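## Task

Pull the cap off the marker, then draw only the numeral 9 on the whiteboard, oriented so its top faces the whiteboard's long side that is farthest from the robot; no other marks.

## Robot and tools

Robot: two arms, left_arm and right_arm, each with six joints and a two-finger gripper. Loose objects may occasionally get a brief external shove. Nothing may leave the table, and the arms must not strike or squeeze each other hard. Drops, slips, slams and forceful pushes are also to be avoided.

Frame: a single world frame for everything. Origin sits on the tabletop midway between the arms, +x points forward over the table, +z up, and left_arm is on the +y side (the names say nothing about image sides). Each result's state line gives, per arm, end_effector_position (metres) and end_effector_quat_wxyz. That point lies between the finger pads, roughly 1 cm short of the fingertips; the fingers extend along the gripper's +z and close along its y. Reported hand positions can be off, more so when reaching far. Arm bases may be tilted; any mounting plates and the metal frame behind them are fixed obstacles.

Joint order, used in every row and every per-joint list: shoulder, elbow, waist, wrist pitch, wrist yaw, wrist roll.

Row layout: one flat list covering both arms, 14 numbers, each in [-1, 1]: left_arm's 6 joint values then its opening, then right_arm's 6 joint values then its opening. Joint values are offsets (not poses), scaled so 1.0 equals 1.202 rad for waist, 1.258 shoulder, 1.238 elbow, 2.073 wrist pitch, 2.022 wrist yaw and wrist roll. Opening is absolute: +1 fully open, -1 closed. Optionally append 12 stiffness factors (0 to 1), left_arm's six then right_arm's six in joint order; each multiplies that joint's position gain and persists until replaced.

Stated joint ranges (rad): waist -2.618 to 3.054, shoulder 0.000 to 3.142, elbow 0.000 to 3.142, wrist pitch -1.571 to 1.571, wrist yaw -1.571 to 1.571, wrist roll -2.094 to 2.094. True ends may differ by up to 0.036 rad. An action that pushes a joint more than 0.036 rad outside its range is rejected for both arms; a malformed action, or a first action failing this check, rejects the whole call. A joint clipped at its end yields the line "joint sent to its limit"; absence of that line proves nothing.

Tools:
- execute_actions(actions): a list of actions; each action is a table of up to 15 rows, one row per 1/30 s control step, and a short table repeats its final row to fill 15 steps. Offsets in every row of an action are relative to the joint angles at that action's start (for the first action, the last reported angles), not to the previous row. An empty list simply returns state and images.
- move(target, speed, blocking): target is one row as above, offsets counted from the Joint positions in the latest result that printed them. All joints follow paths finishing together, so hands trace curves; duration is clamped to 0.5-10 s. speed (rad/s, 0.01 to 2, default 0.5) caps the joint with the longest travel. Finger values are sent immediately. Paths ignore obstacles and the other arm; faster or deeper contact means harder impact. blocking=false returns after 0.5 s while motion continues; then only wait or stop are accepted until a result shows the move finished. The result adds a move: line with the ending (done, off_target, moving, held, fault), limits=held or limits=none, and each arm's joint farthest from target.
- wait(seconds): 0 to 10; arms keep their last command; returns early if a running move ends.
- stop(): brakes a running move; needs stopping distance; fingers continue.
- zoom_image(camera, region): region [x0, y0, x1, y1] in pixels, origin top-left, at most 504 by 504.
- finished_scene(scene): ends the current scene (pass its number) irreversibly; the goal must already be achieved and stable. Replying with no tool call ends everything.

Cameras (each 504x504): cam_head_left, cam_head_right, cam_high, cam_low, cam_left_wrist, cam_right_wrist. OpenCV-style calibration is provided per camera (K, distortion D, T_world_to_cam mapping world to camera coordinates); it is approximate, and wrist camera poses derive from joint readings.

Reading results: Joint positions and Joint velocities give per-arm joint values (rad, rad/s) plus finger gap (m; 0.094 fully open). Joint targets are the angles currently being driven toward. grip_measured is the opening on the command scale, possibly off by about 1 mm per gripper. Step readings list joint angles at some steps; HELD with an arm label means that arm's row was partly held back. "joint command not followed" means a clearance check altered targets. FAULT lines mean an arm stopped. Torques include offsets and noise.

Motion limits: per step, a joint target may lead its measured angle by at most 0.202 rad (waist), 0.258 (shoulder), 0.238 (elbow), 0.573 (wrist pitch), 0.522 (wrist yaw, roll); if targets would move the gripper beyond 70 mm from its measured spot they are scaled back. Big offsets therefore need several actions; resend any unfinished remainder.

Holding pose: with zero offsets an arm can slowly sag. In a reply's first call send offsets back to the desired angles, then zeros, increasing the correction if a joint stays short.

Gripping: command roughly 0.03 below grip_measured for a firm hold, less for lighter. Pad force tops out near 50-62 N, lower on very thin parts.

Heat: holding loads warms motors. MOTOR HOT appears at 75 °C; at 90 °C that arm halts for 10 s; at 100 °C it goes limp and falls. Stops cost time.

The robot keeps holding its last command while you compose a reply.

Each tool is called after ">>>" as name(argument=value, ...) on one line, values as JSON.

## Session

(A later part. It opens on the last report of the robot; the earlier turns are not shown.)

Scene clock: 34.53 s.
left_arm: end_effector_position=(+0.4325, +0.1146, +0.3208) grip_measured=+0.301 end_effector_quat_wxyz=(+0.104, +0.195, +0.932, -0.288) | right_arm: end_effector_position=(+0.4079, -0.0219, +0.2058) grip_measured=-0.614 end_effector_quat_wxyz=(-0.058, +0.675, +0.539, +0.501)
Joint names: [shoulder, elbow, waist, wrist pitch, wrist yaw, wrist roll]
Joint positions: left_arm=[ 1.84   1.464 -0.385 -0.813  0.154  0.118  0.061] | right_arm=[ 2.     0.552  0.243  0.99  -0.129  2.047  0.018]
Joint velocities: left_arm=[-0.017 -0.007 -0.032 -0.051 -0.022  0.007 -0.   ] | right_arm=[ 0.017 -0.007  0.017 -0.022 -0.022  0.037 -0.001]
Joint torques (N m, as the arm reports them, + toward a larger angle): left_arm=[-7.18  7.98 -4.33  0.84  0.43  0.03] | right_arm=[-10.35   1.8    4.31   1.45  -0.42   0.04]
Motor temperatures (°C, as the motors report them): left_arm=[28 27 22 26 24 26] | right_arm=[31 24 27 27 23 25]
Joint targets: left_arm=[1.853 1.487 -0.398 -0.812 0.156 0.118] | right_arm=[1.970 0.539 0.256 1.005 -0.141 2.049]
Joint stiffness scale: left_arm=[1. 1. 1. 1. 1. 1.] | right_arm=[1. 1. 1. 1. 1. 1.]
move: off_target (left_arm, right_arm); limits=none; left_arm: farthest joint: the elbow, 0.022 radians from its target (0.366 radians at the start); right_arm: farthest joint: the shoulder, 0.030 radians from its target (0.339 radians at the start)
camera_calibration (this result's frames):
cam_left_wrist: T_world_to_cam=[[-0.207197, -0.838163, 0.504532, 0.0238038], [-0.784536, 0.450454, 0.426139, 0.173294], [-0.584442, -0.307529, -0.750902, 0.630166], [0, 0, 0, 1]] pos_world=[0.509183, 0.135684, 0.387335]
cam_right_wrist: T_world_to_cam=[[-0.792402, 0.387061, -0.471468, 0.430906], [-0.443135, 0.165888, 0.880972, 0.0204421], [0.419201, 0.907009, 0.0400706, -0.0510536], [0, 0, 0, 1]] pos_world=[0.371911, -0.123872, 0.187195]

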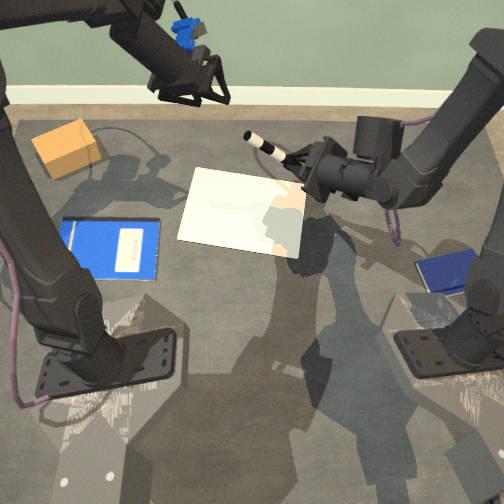

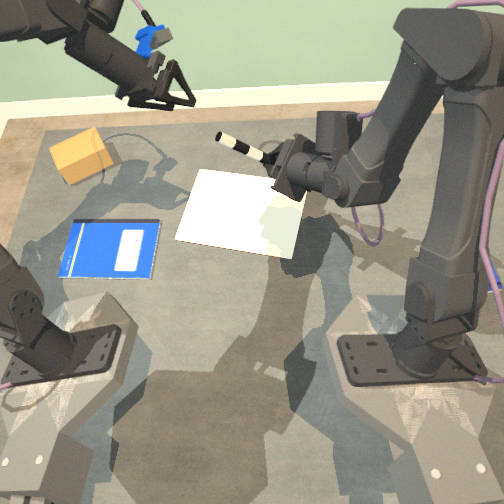

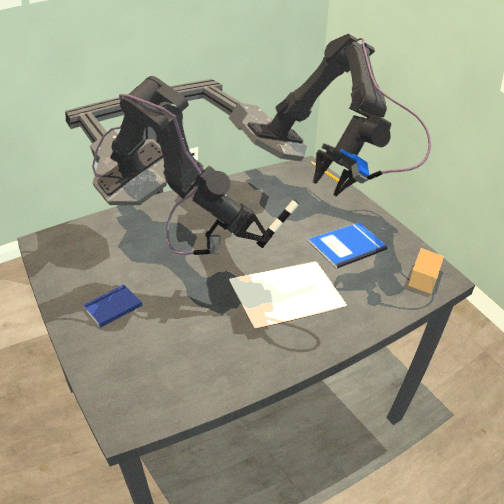

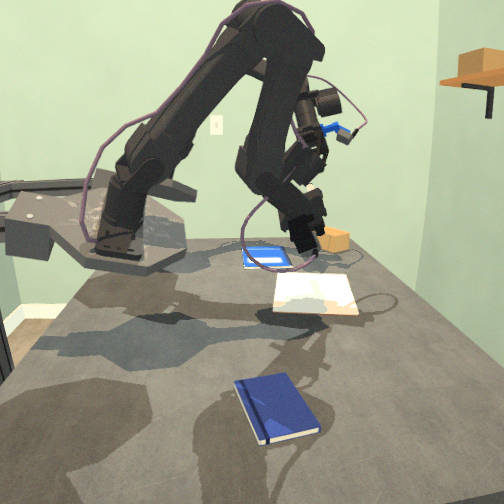

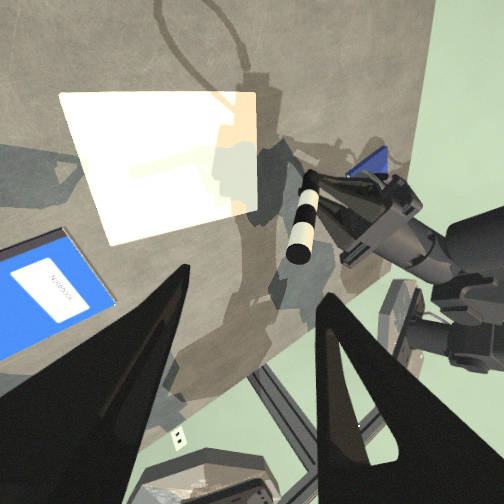

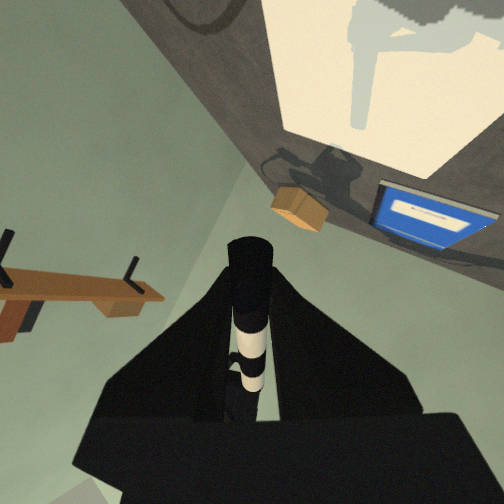

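>>> move(target=[-0.022,-0.154,-0.064,0.117,0.044,0,0.3, -0.024,-0.0105,0.011,0,0,0,-0.67], speed=0.5)

Scene clock: 36.97 s.
left_arm: end_effector_position=(+0.4104, +0.0677, +0.3079) grip_measured=+0.301 end_effector_quat_wxyz=(+0.134, +0.225, +0.906, -0.334) | right_arm: end_effector_position=(+0.4080, -0.0219, +0.2058) grip_measured=-0.614 end_effector_quat_wxyz=(-0.059, +0.675, +0.538, +0.501)
Joint names: [shoulder, elbow, waist, wrist pitch, wrist yaw, wrist roll]
Joint positions: left_arm=[ 1.831  1.284 -0.452 -0.578  0.23   0.118  0.061] | right_arm=[ 2.     0.552  0.243  0.99  -0.129  2.048  0.018]
Joint velocities: left_arm=[ 0.002 -0.007 -0.012 -0.081 -0.037 -0.022  0.   ] | right_arm=[-0.002  0.002  0.007  0.007 -0.037 -0.007 -0.001]
Joint torques (N m, as the arm reports them, + toward a larger angle): left_arm=[-8.92  5.54 -4.09  1.01  0.59  0.03] | right_arm=[-10.3    1.84   4.32   1.31  -0.27   0.02]
Motor temperatures (°C, as the motors report them): left_arm=[28 27 22 25 24 26] | right_arm=[31 24 27 28 23 25]
Joint targets: left_arm=[1.813 1.274 -0.462 -0.571 0.243 0.118] | right_arm=[1.970 0.539 0.256 0.990 -0.129 2.047]
Joint stiffness scale: left_arm=[1. 1. 1. 1. 1. 1.] | right_arm=[1. 1. 1. 1. 1. 1.]
move: off_target (right_arm); limits=none; left_arm: farthest joint: the shoulder, 0.019 radians from its target (0.028 radians at the start); right_arm: farthest joint: the shoulder, 0.031 radians from its target (0.031 radians at the start)
camera_calibration (this result's frames):
cam_left_wrist: T_world_to_cam=[[-0.285777, -0.766092, 0.575703, -0.00812806], [-0.779051, 0.535564, 0.325961, 0.205405], [-0.558042, -0.35535, -0.749877, 0.585214], [0, 0, 0, 1]] pos_world=[0.484272, 0.0917214, 0.376564]
cam_right_wrist: T_world_to_cam=[[-0.79227, 0.387756, -0.47112, 0.43088], [-0.442921, 0.165588, 0.881136, 0.0202809], [0.419678, 0.906767, 0.0405554, -0.0513769], [0, 0, 0, 1]] pos_world=[0.371918, -0.123848, 0.18721]

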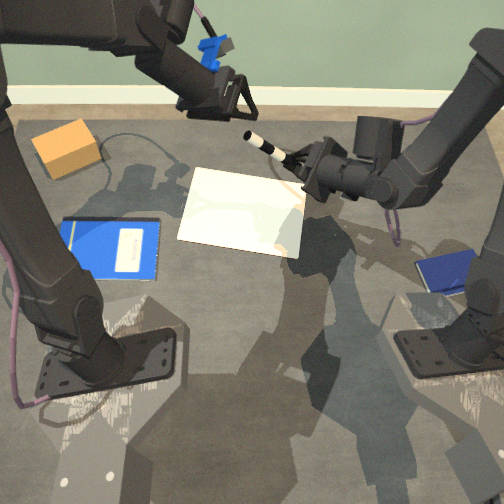

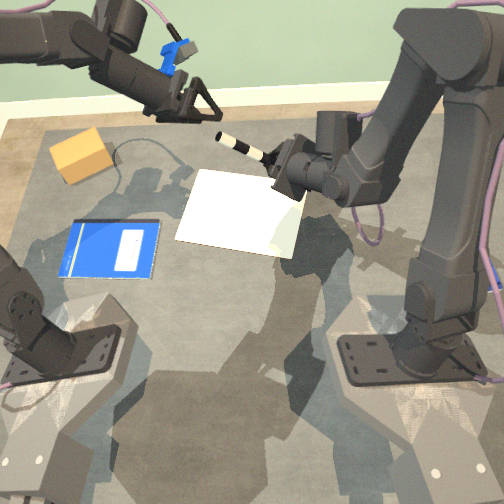

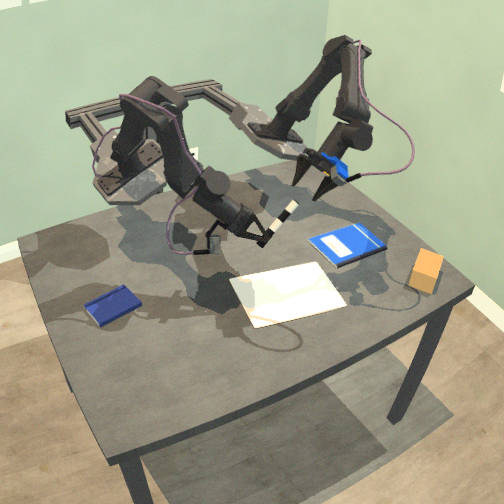

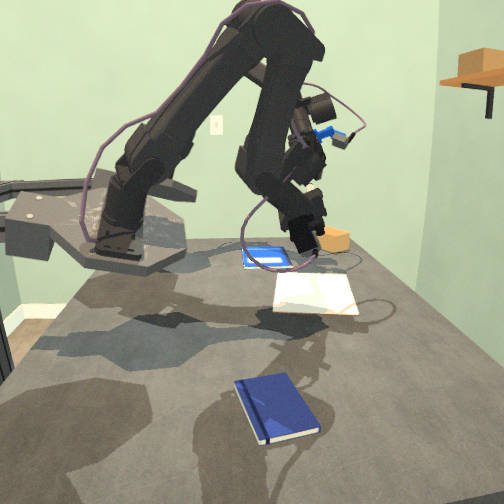

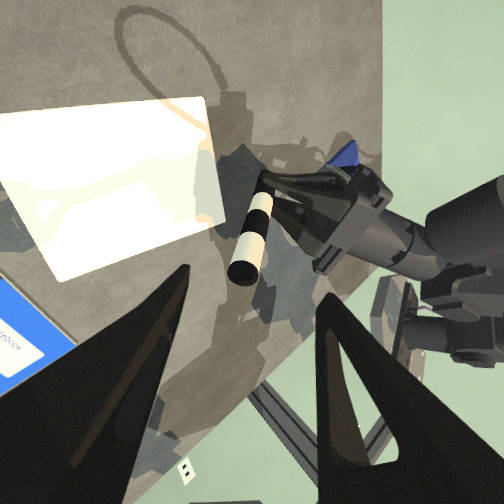

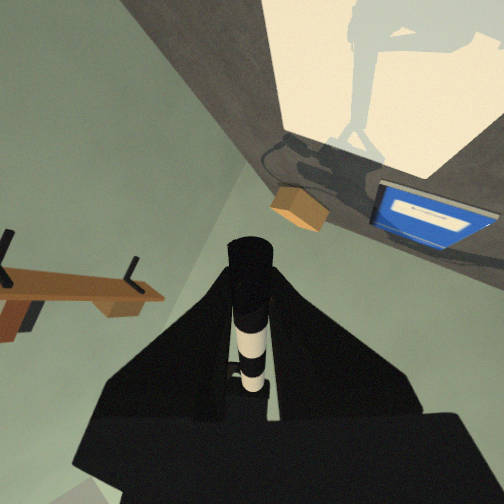

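>>> zoom_image(camera="cam_left_wrist", region=[180, 160, 340, 320])

>>> zoom_image(camera="cam_head_left", region=[170, 60, 330, 200])

Region (180, 160, 340, 320) of cam_left_wrist's 504x504 image, scaled by 3.150, with more detail than that image has.

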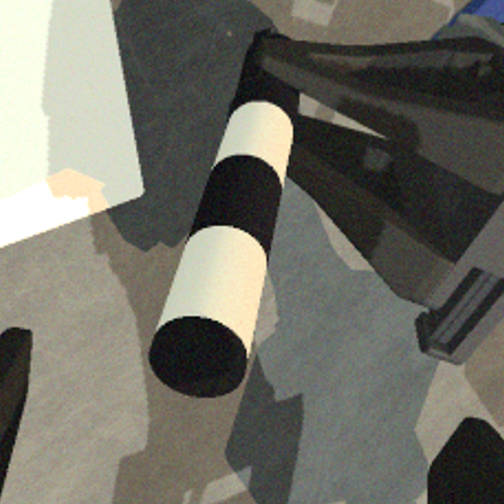

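Region (170, 60, 330, 200) of cam_head_left's 504x504 image, scaled by 3.150, with more detail than that image has; it fills the top 441 rows of this view, and the rest is white.

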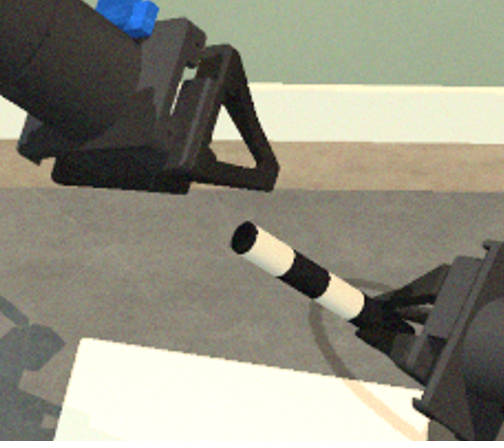

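>>> move(target=[-0.024,-0.092,-0.0125,0.048,0.006,0,0.3, -0.024,-0.0105,0.011,0,0,0,-0.67], speed=0.3)

Scene clock: 39.70 s.
left_arm: end_effector_position=(+0.3962, +0.0652, +0.2902) grip_measured=+0.301 end_effector_quat_wxyz=(+0.135, +0.225, +0.905, -0.334) | right_arm: end_effector_position=(+0.4080, -0.0219, +0.2058) grip_measured=-0.614 end_effector_quat_wxyz=(-0.059, +0.675, +0.538, +0.501)
Joint names: [shoulder, elbow, waist, wrist pitch, wrist yaw, wrist roll]
Joint positions: left_arm=[ 1.819  1.182 -0.452 -0.486  0.23   0.118  0.061] | right_arm=[ 2.     0.552  0.243  0.99  -0.129  2.048  0.018]
Joint velocities: left_arm=[ 0.002 -0.027 -0.007 -0.007  0.022  0.037 -0.001] | right_arm=[-0.022  0.002  0.007 -0.11  -0.066 -0.066  0.001]
Joint torques (N m, as the arm reports them, + toward a larger angle): left_arm=[-8.61  5.27 -4.37  1.06  0.59  0.02] | right_arm=[-10.35   1.82   4.36   1.32  -0.27   0.03]
Motor temperatures (°C, as the motors report them): left_arm=[28 27 22 25 24 26] | right_arm=[31 24 27 28 23 25]
Joint targets: left_arm=[1.801 1.170 -0.467 -0.479 0.242 0.118] | right_arm=[1.970 0.539 0.256 0.990 -0.129 2.048]
Joint stiffness scale: left_arm=[1. 1. 1. 1. 1. 1.] | right_arm=[1. 1. 1. 1. 1. 1.]
move: off_target (right_arm); limits=none; left_arm: farthest joint: the shoulder, 0.018 radians from its target (0.030 radians at the start); right_arm: farthest joint: the shoulder, 0.031 radians from its target (0.031 radians at the start)
camera_calibration (this result's frames):
cam_left_wrist: T_world_to_cam=[[-0.28618, -0.765881, 0.575783, -0.00369078], [-0.78017, 0.535114, 0.324018, 0.202478], [-0.556269, -0.356482, -0.750657, 0.562689], [0, 0, 0, 1]] pos_world=[0.469917, 0.089413, 0.358905]
cam_right_wrist: T_world_to_cam=[[-0.79227, 0.387756, -0.47112, 0.43088], [-0.442921, 0.165588, 0.881136, 0.0202809], [0.419678, 0.906767, 0.0405554, -0.0513769], [0, 0, 0, 1]] pos_world=[0.371918, -0.123848, 0.18721]

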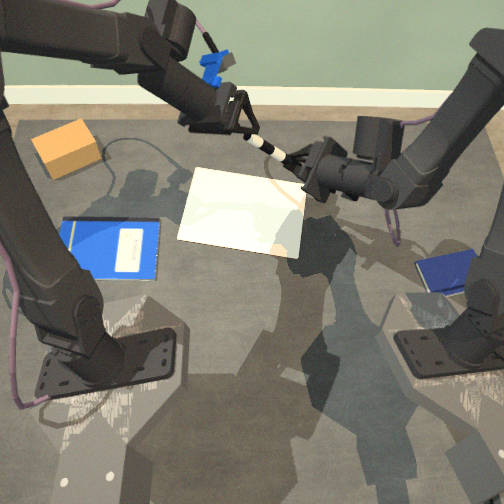

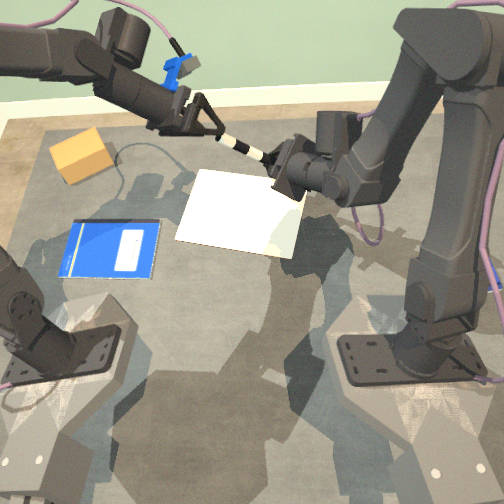

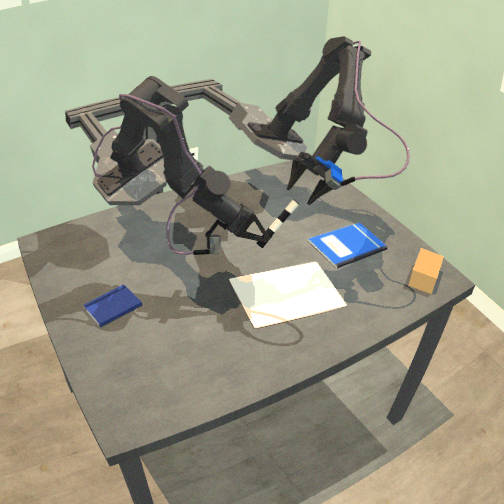

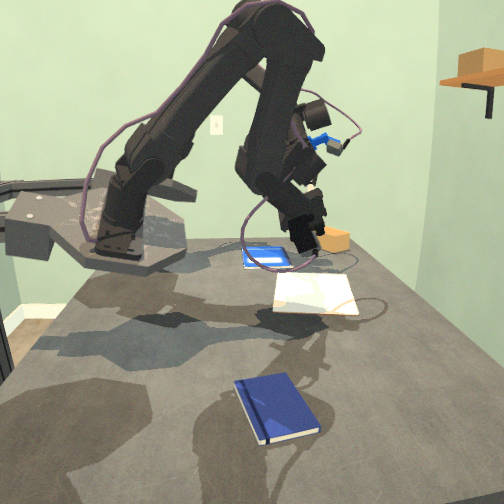

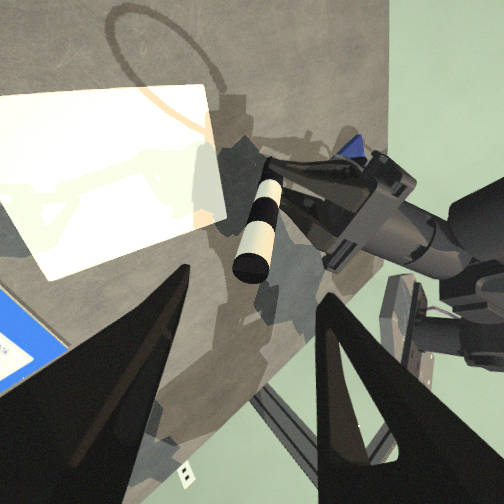

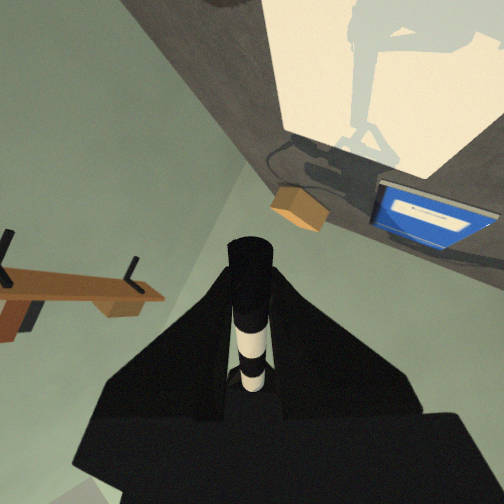

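>>> move(target=[0.083,-0.034,-0.041,0.074,0,0,0.3, -0.024,-0.0105,0.011,0,0,0,-0.67], speed=0.2)

Scene clock: 42.57 s.
left_arm: end_effector_position=(+0.3944, +0.0351, +0.2647) grip_measured=+0.301 end_effector_quat_wxyz=(+0.146, +0.240, +0.898, -0.339) | right_arm: end_effector_position=(+0.4080, -0.0219, +0.2058) grip_measured=-0.614 end_effector_quat_wxyz=(-0.059, +0.675, +0.538, +0.501)
Joint names: [shoulder, elbow, waist, wrist pitch, wrist yaw, wrist roll]
Joint positions: left_arm=[ 1.916  1.153 -0.489 -0.34   0.228  0.118  0.061] | right_arm=[ 2.     0.552  0.243  0.99  -0.129  2.048  0.018]
Joint velocities: left_arm=[-0.012 -0.002  0.002  0.007  0.007 -0.066 -0.001] | right_arm=[ 0.007 -0.002 -0.002 -0.037 -0.037 -0.037 -0.001]
Joint torques (N m, as the arm reports them, + toward a larger angle): left_arm=[-7.32  4.96 -4.39  1.12  0.47  0.02] | right_arm=[-10.33   1.82   4.33   1.32  -0.29   0.03]
Motor temperatures (°C, as the motors report them): left_arm=[28 27 23 25 24 26] | right_arm=[31 24 27 28 23 25]
Joint targets: left_arm=[1.923 1.140 -0.501 -0.333 0.230 0.118] | right_arm=[1.970 0.539 0.256 0.990 -0.129 2.048]
Joint stiffness scale: left_arm=[1. 1. 1. 1. 1. 1.] | right_arm=[1. 1. 1. 1. 1. 1.]
move: off_target (right_arm); limits=none; left_arm: farthest joint: the elbow, 0.013 radians from its target (0.042 radians at the start); right_arm: farthest joint: the shoulder, 0.031 radians from its target (0.031 radians at the start)
camera_calibration (this result's frames):
cam_left_wrist: T_world_to_cam=[[-0.322212, -0.750166, 0.577434, 0.000588066], [-0.77582, 0.558784, 0.293024, 0.23119], [-0.542478, -0.353569, -0.762041, 0.52931], [0, 0, 0, 1]] pos_world=[0.46669, 0.0584032, 0.335272]
cam_right_wrist: T_world_to_cam=[[-0.79227, 0.387756, -0.47112, 0.43088], [-0.442921, 0.165588, 0.881136, 0.0202809], [0.419678, 0.906767, 0.0405554, -0.0513769], [0, 0, 0, 1]] pos_world=[0.371918, -0.123848, 0.18721]

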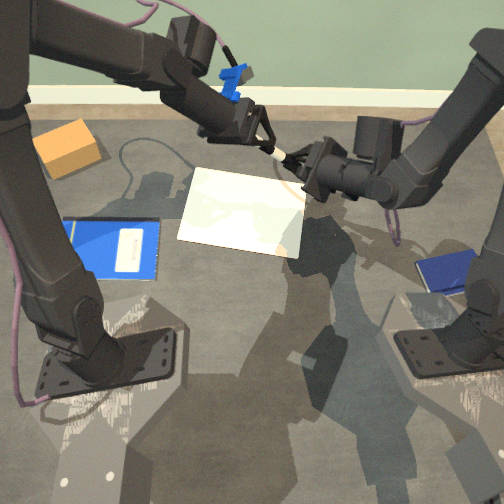

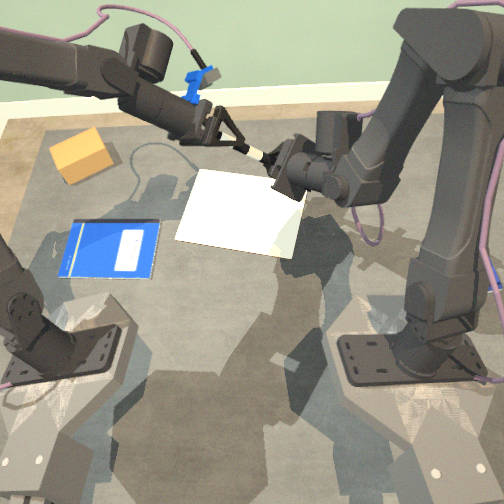

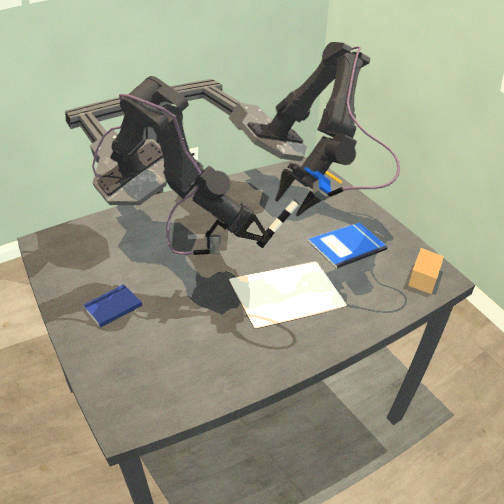

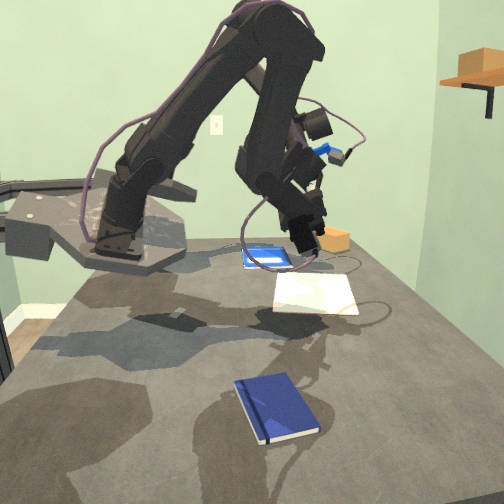

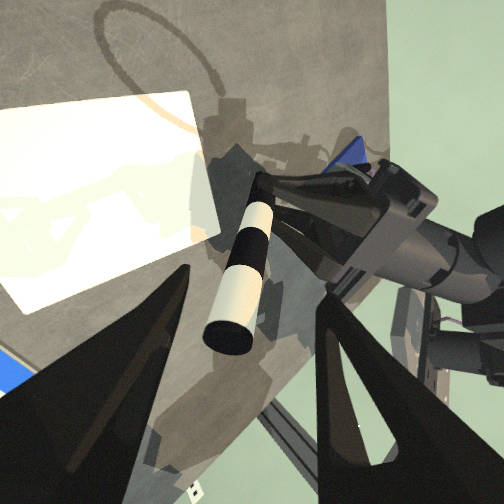

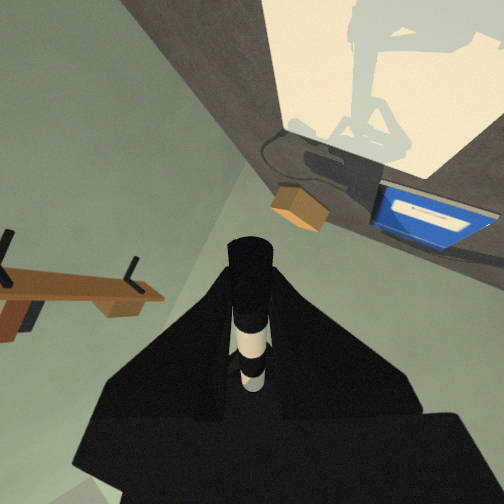

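>>> move(target=[0.005,-0.01,0.016,0.003,0,0,-0.3, -0.024,-0.0105,0.011,0,0,0,-0.67], speed=0.1)

Scene clock: 43.77 s.
left_arm: end_effector_position=(+0.3986, +0.0419, +0.2611) grip_measured=-0.299 end_effector_quat_wxyz=(+0.146, +0.231, +0.902, -0.335) | right_arm: end_effector_position=(+0.4080, -0.0219, +0.2058) grip_measured=-0.614 end_effector_quat_wxyz=(-0.059, +0.675, +0.538, +0.501)
Joint names: [shoulder, elbow, waist, wrist pitch, wrist yaw, wrist roll]
Joint positions: left_arm=[ 1.916  1.153 -0.47  -0.339  0.225  0.118  0.033] | right_arm=[ 2.     0.552  0.243  0.99  -0.129  2.048  0.018]
Joint velocities: left_arm=[ 0.022 -0.027 -0.022 -0.007 -0.051 -0.095  0.   ] | right_arm=[-0.022 -0.002  0.002 -0.022  0.022 -0.022  0.001]
Joint torques (N m, as the arm reports them, + toward a larger angle): left_arm=[-7.42  4.97 -3.42  1.1   0.47  0.03] | right_arm=[-10.39   1.82   4.34   1.33  -0.28   0.02]
Motor temperatures (°C, as the motors report them): left_arm=[28 27 23 25 24 26] | right_arm=[31 24 27 28 23 25]
Joint targets: left_arm=[1.922 1.140 -0.470 -0.333 0.227 0.118] | right_arm=[1.970 0.539 0.256 0.990 -0.129 2.048]
Joint stiffness scale: left_arm=[1. 1. 1. 1. 1. 1.] | right_arm=[1. 1. 1. 1. 1. 1.]
move: off_target (right_arm); limits=none; left_arm: farthest joint: the elbow, 0.012 radians from its target (0.012 radians at the start); right_arm: farthest joint: the shoulder, 0.031 radians from its target (0.031 radians at the start)
camera_calibration (this result's frames):
cam_left_wrist: T_world_to_cam=[[-0.305153, -0.759594, 0.574368, 0.00355696], [-0.784288, 0.542566, 0.300855, 0.233638], [-0.540161, -0.358663, -0.761306, 0.530307], [0, 0, 0, 1]] pos_world=[0.470776, 0.0661395, 0.331392]
cam_right_wrist: T_world_to_cam=[[-0.79227, 0.387756, -0.47112, 0.43088], [-0.442921, 0.165588, 0.881136, 0.0202809], [0.419678, 0.906767, 0.0405554, -0.0513769], [0, 0, 0, 1]] pos_world=[0.371918, -0.123848, 0.18721]

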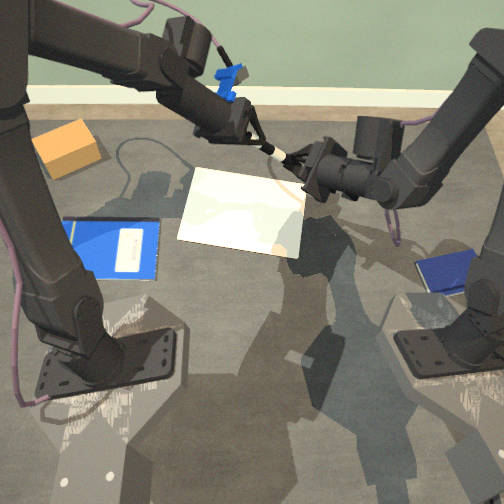

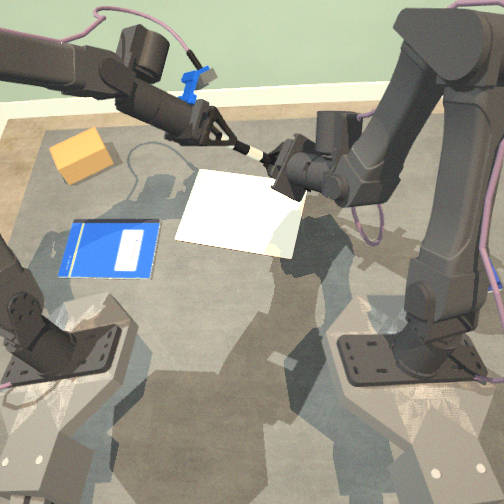

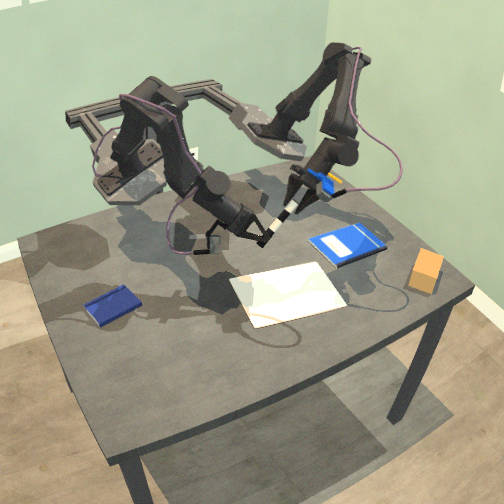

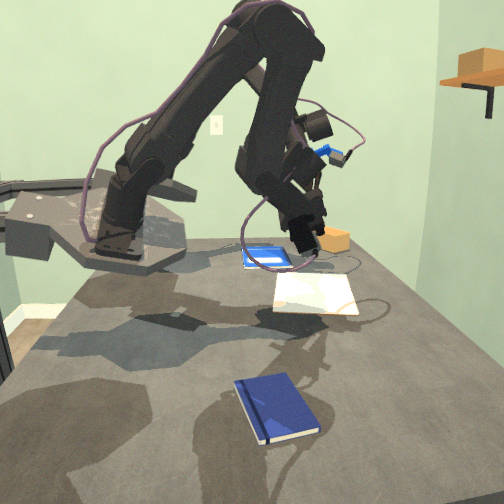

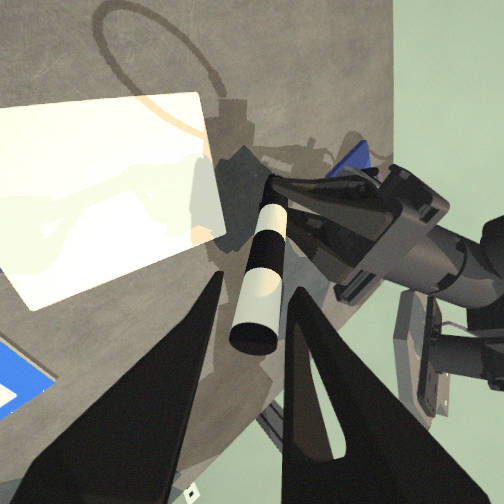

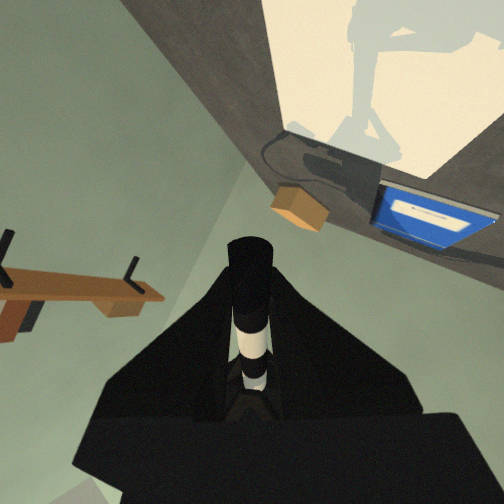

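Centered. Close, then pull.

>>> move(target=[0.005,-0.01,0,0.003,0,0,-0.72, -0.024,-0.0105,0.011,0,0,0,-0.70], speed=0.1)

>>> move(target=[-0.10,0.016,0.03,-0.07,0,0,-0.72, -0.024,-0.0105,0.011,0,0,0,-0.70], speed=0.15)

Scene clock: 44.63 s.
left_arm: end_effector_position=(+0.3976, +0.0402, +0.2624) grip_measured=-0.645 end_effector_quat_wxyz=(+0.145, +0.232, +0.900, -0.341) | right_arm: end_effector_position=(+0.4080, -0.0219, +0.2058) grip_measured=-0.614 end_effector_quat_wxyz=(-0.059, +0.675, +0.538, +0.501)
Joint names: [shoulder, elbow, waist, wrist pitch, wrist yaw, wrist roll]
Joint positions: left_arm=[ 1.916  1.153 -0.471 -0.339  0.237  0.118  0.017] | right_arm=[ 2.     0.552  0.243  0.99  -0.129  2.048  0.018]
Joint velocities: left_arm=[-0.002 -0.012  0.022  0.022 -0.037  0.095  0.001] | right_arm=[-0.002 -0.017 -0.012  0.037 -0.037 -0.022 -0.   ]
Joint torques (N m, as the arm reports them, + toward a larger angle): left_arm=[-7.41  5.02 -3.42  1.1   0.31  0.02] | right_arm=[-10.41   1.82   4.32   1.33  -0.3    0.01]
Motor temperatures (°C, as the motors report them): left_arm=[28 27 23 25 24 26] | right_arm=[31 24 27 29 23 25]
Joint targets: left_arm=[1.922 1.140 -0.470 -0.333 0.225 0.118] | right_arm=[1.970 0.539 0.256 0.990 -0.129 2.048]
Joint stiffness scale: left_arm=[1. 1. 1. 1. 1. 1.] | right_arm=[1. 1. 1. 1. 1. 1.]
move: off_target (right_arm); limits=none; left_arm: farthest joint: the elbow, 0.012 radians from its target (0.012 radians at the start); right_arm: farthest joint: the shoulder, 0.031 radians from its target (0.031 radians at the start)
camera_calibration (this result's frames):
cam_left_wrist: T_world_to_cam=[[-0.307339, -0.751807, 0.583377, -0.000669491], [-0.780871, 0.549619, 0.296917, 0.232757], [-0.543859, -0.364288, -0.755984, 0.530479], [0, 0, 0, 1]] pos_world=[0.470054, 0.0648161, 0.332314]
cam_right_wrist: T_world_to_cam=[[-0.79227, 0.387756, -0.47112, 0.43088], [-0.442921, 0.165588, 0.881136, 0.0202809], [0.419678, 0.906767, 0.0405554, -0.0513769], [0, 0, 0, 1]] pos_world=[0.371918, -0.123848, 0.18721]

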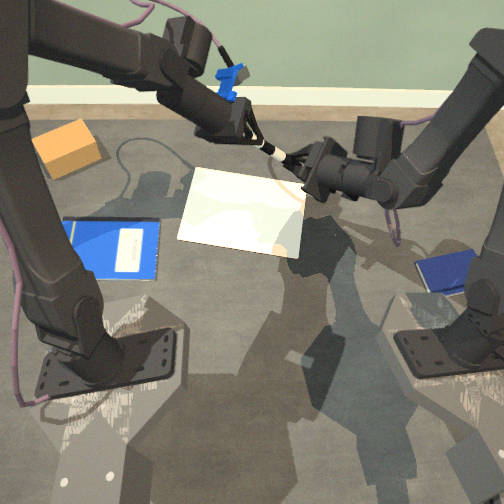

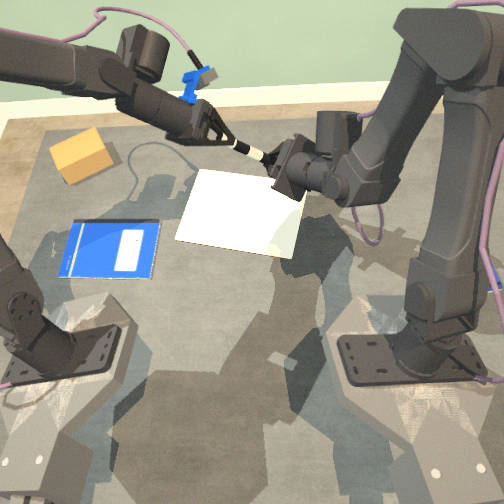

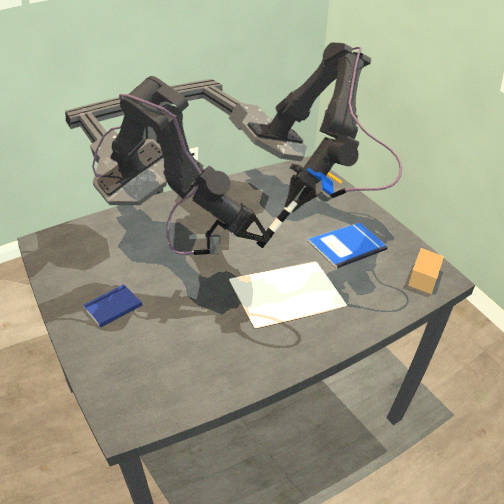

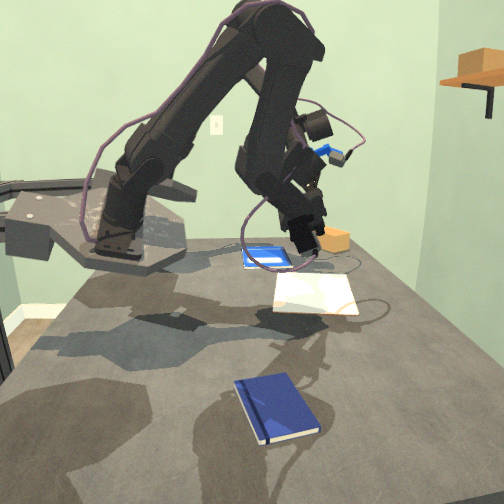

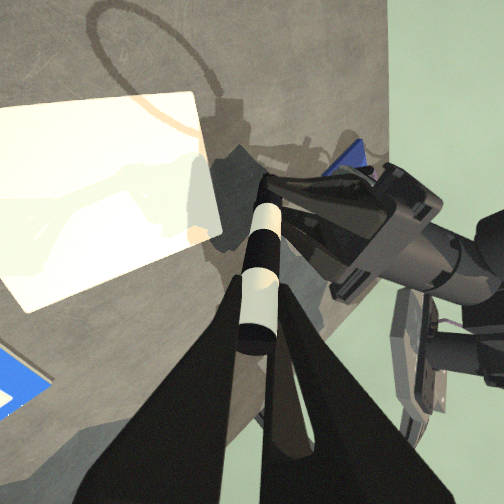

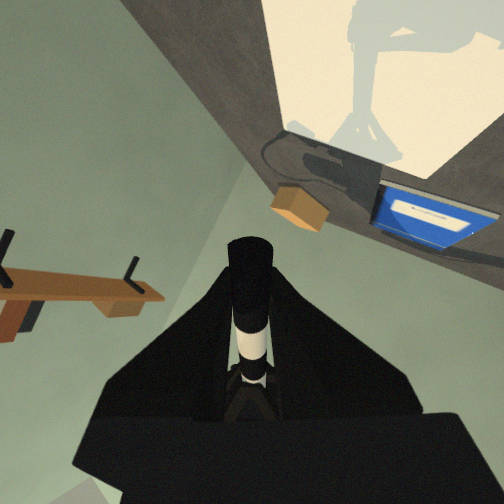

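Scene clock: 45.97 s.
left_arm: end_effector_position=(+0.3900, +0.0608, +0.2819) grip_measured=-0.646 end_effector_quat_wxyz=(+0.130, +0.225, +0.903, -0.343) | right_arm: end_effector_position=(+0.4014, -0.0027, +0.2219) grip_measured=-0.614 end_effector_quat_wxyz=(-0.088, +0.645, +0.546, +0.528)
Joint names: [shoulder, elbow, waist, wrist pitch, wrist yaw, wrist roll]
Joint positions: left_arm=[ 1.831  1.153 -0.45  -0.452  0.25   0.118  0.017] | right_arm=[ 2.     0.552  0.271  1.019 -0.201  2.048  0.018]
Joint velocities: left_arm=[-0.002 -0.007 -0.017 -0.022  0.007 -0.007 -0.001] | right_arm=[-0.017 -0.007 -0.002  0.066  0.066  0.022 -0.001]
Joint torques (N m, as the arm reports them, + toward a larger angle): left_arm=[-10.26   7.45  -2.09   0.59   0.32   0.02] | right_arm=[-10.39   1.93   1.87   1.07   0.56   0.03]
Motor temperatures (°C, as the motors report them): left_arm=[28 27 23 25 24 26] | right_arm=[31 24 27 29 23 25]
Joint targets: left_arm=[1.790 1.173 -0.435 -0.485 0.237 0.118] | right_arm=[1.970 0.539 0.256 0.990 -0.129 2.048]
Joint stiffness scale: left_arm=[1. 1. 1. 1. 1. 1.] | right_arm=[1. 1. 1. 1. 1. 1.]
move: off_target (left_arm, right_arm); limits=none; left_arm: farthest joint: the shoulder, 0.041 radians from its target (0.125 radians at the start); right_arm: farthest joint: the wrist yaw, 0.072 radians from its target (0.000 radians at the start)
camera_calibration (this result's frames):
cam_left_wrist: T_world_to_cam=[[-0.285156, -0.75496, 0.590526, -0.0093155], [-0.771977, 0.546074, 0.325354, 0.198488], [-0.5681, -0.363096, -0.738528, 0.553042], [0, 0, 0, 1]] pos_world=[0.464755, 0.0853853, 0.349359]
cam_right_wrist: T_world_to_cam=[[-0.800744, 0.363812, -0.475867, 0.430141], [-0.483357, 0.0767817, 0.87205, 0.0180691], [0.3538, 0.928302, 0.114369, -0.056562], [0, 0, 0, 1]] pos_world=[0.373179, -0.105371, 0.195402]

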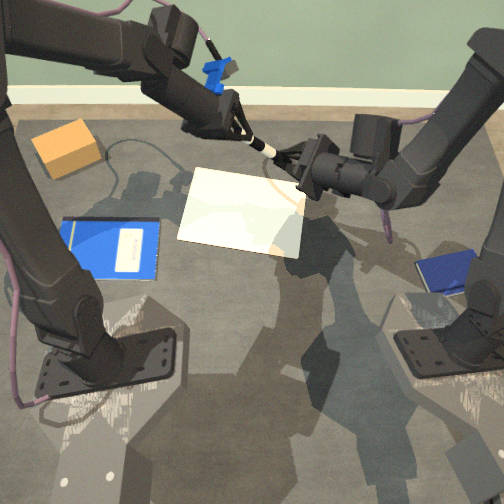

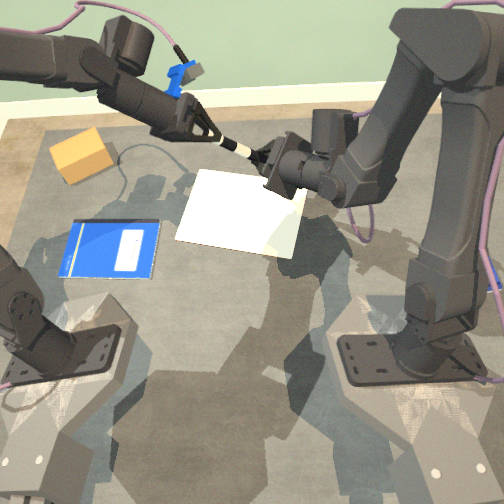

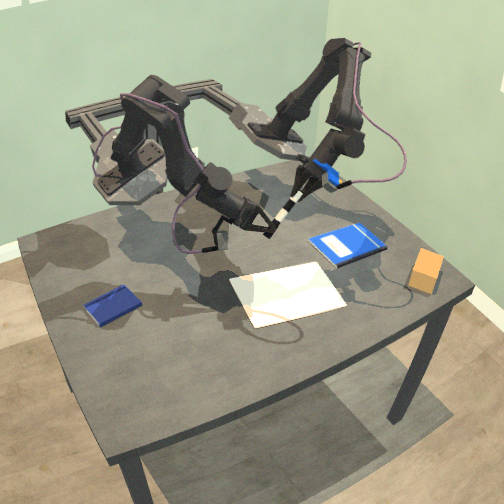

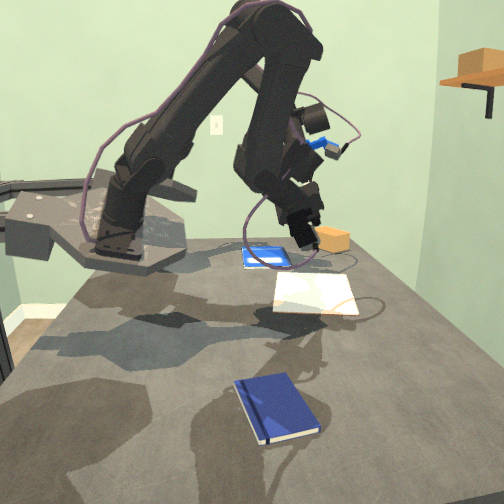

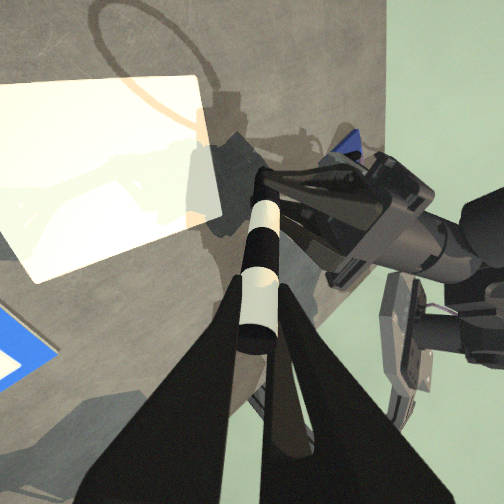

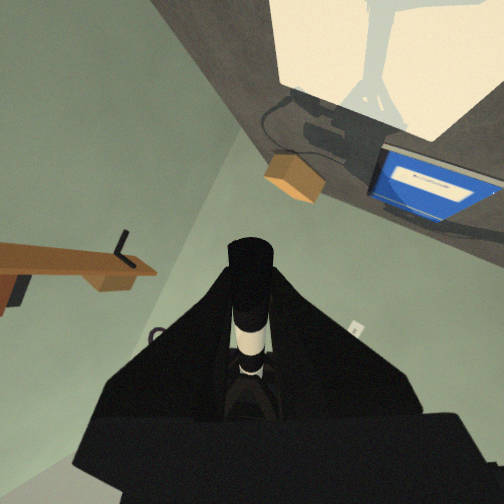

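>>> move(target=[-0.11,0.03,0.035,-0.08,-0.006,0,-0.72, -0.024,-0.0105,-0.04,-0.014,0.07,0,-0.70], speed=0.15)

Scene clock: 48.10 s.
left_arm: end_effector_position=(+0.3903, +0.1007, +0.3130) grip_measured=-0.647 end_effector_quat_wxyz=(+0.129, +0.203, +0.913, -0.329) | right_arm: end_effector_position=(+0.4210, -0.0427, +0.2022) grip_measured=-0.614 end_effector_quat_wxyz=(-0.021, +0.696, +0.522, +0.492)
Joint names: [shoulder, elbow, waist, wrist pitch, wrist yaw, wrist roll]
Joint positions: left_arm=[ 1.7    1.174 -0.404 -0.605  0.234  0.118  0.017] | right_arm=[ 1.987  0.552  0.216  0.996 -0.062  2.047  0.018]
Joint velocities: left_arm=[-0.022 -0.002 -0.002  0.037  0.007 -0.095 -0.   ] | right_arm=[ 0.017 -0.002 -0.017  0.051  0.051  0.007 -0.   ]
Joint torques (N m, as the arm reports them, + toward a larger angle): left_arm=[-7.27  7.41 -3.19  0.79  0.49  0.04] | right_arm=[-9.3   1.88  3.64  1.28 -0.23  0.02]
Motor temperatures (°C, as the motors report them): left_arm=[29 27 23 25 24 26] | right_arm=[30 24 27 29 23 25]
Joint targets: left_arm=[1.693 1.190 -0.408 -0.618 0.238 0.118] | right_arm=[1.970 0.539 0.223 0.990 -0.059 2.048]
Joint stiffness scale: left_arm=[1. 1. 1. 1. 1. 1.] | right_arm=[1. 1. 1. 1. 1. 1.]
move: done; limits=none; left_arm: farthest joint: the elbow, 0.016 radians from its target (0.037 radians at the start); right_arm: farthest joint: the shoulder, 0.017 radians from its target (0.031 radians at the start)
camera_calibration (this result's frames):
cam_left_wrist: T_world_to_cam=[[-0.241847, -0.782106, 0.574301, -0.00658803], [-0.792116, 0.500976, 0.348676, 0.171961], [-0.560412, -0.370587, -0.740678, 0.589117], [0, 0, 0, 1]] pos_world=[0.464769, 0.127018, 0.380171]
cam_right_wrist: T_world_to_cam=[[-0.756768, 0.428711, -0.493467, 0.438879], [-0.430493, 0.241224, 0.869762, 0.0329629], [0.491913, 0.870642, 0.00200641, -0.0620662], [0, 0, 0, 1]] pos_world=[0.376851, -0.142066, 0.188027]

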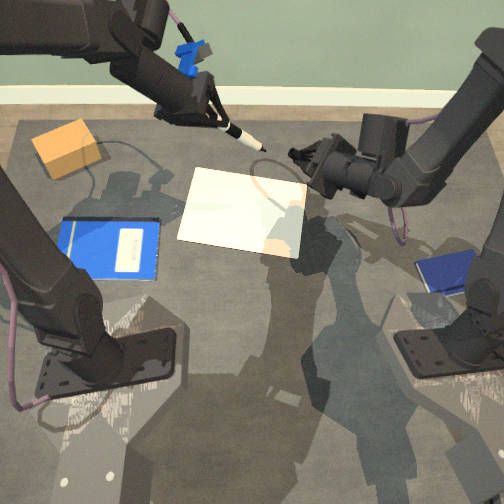

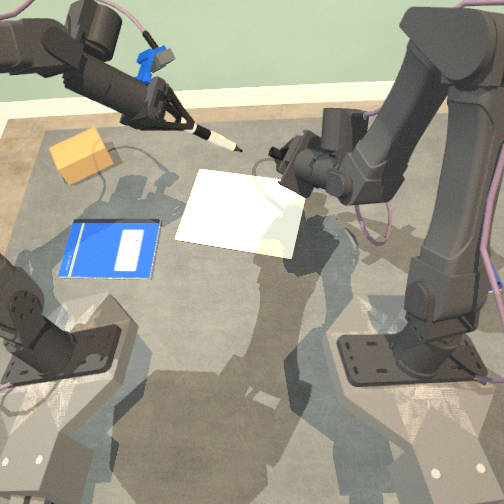

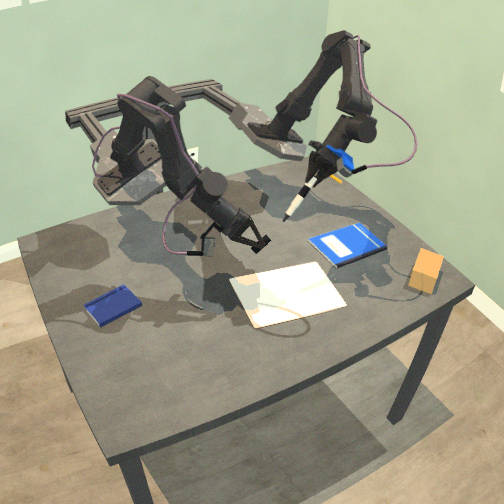

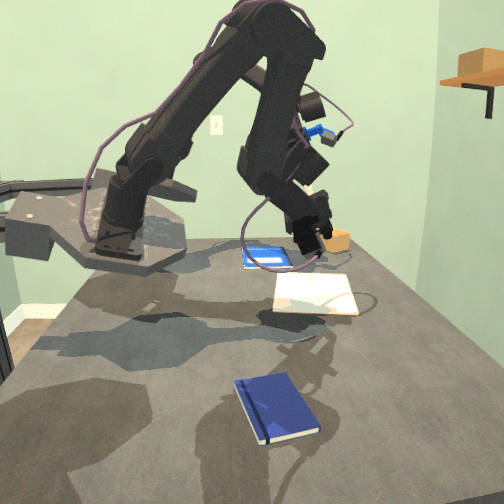

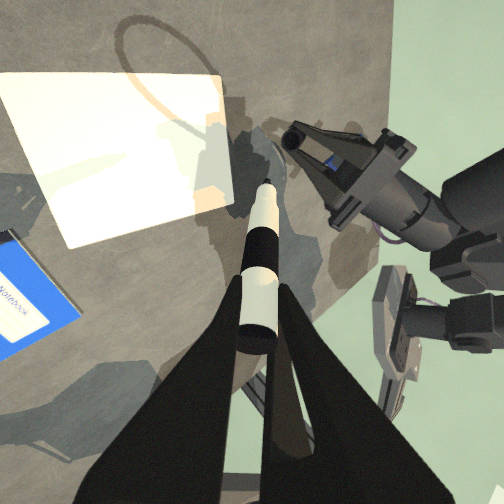

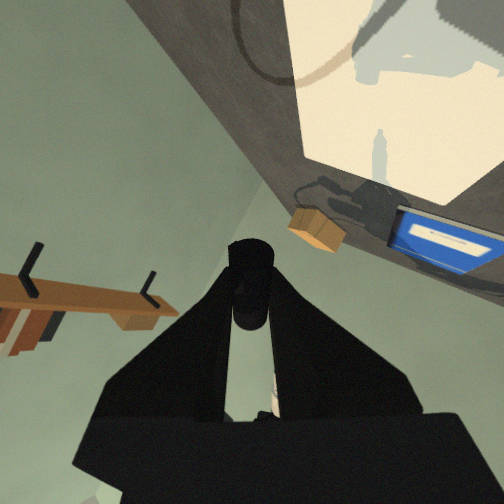

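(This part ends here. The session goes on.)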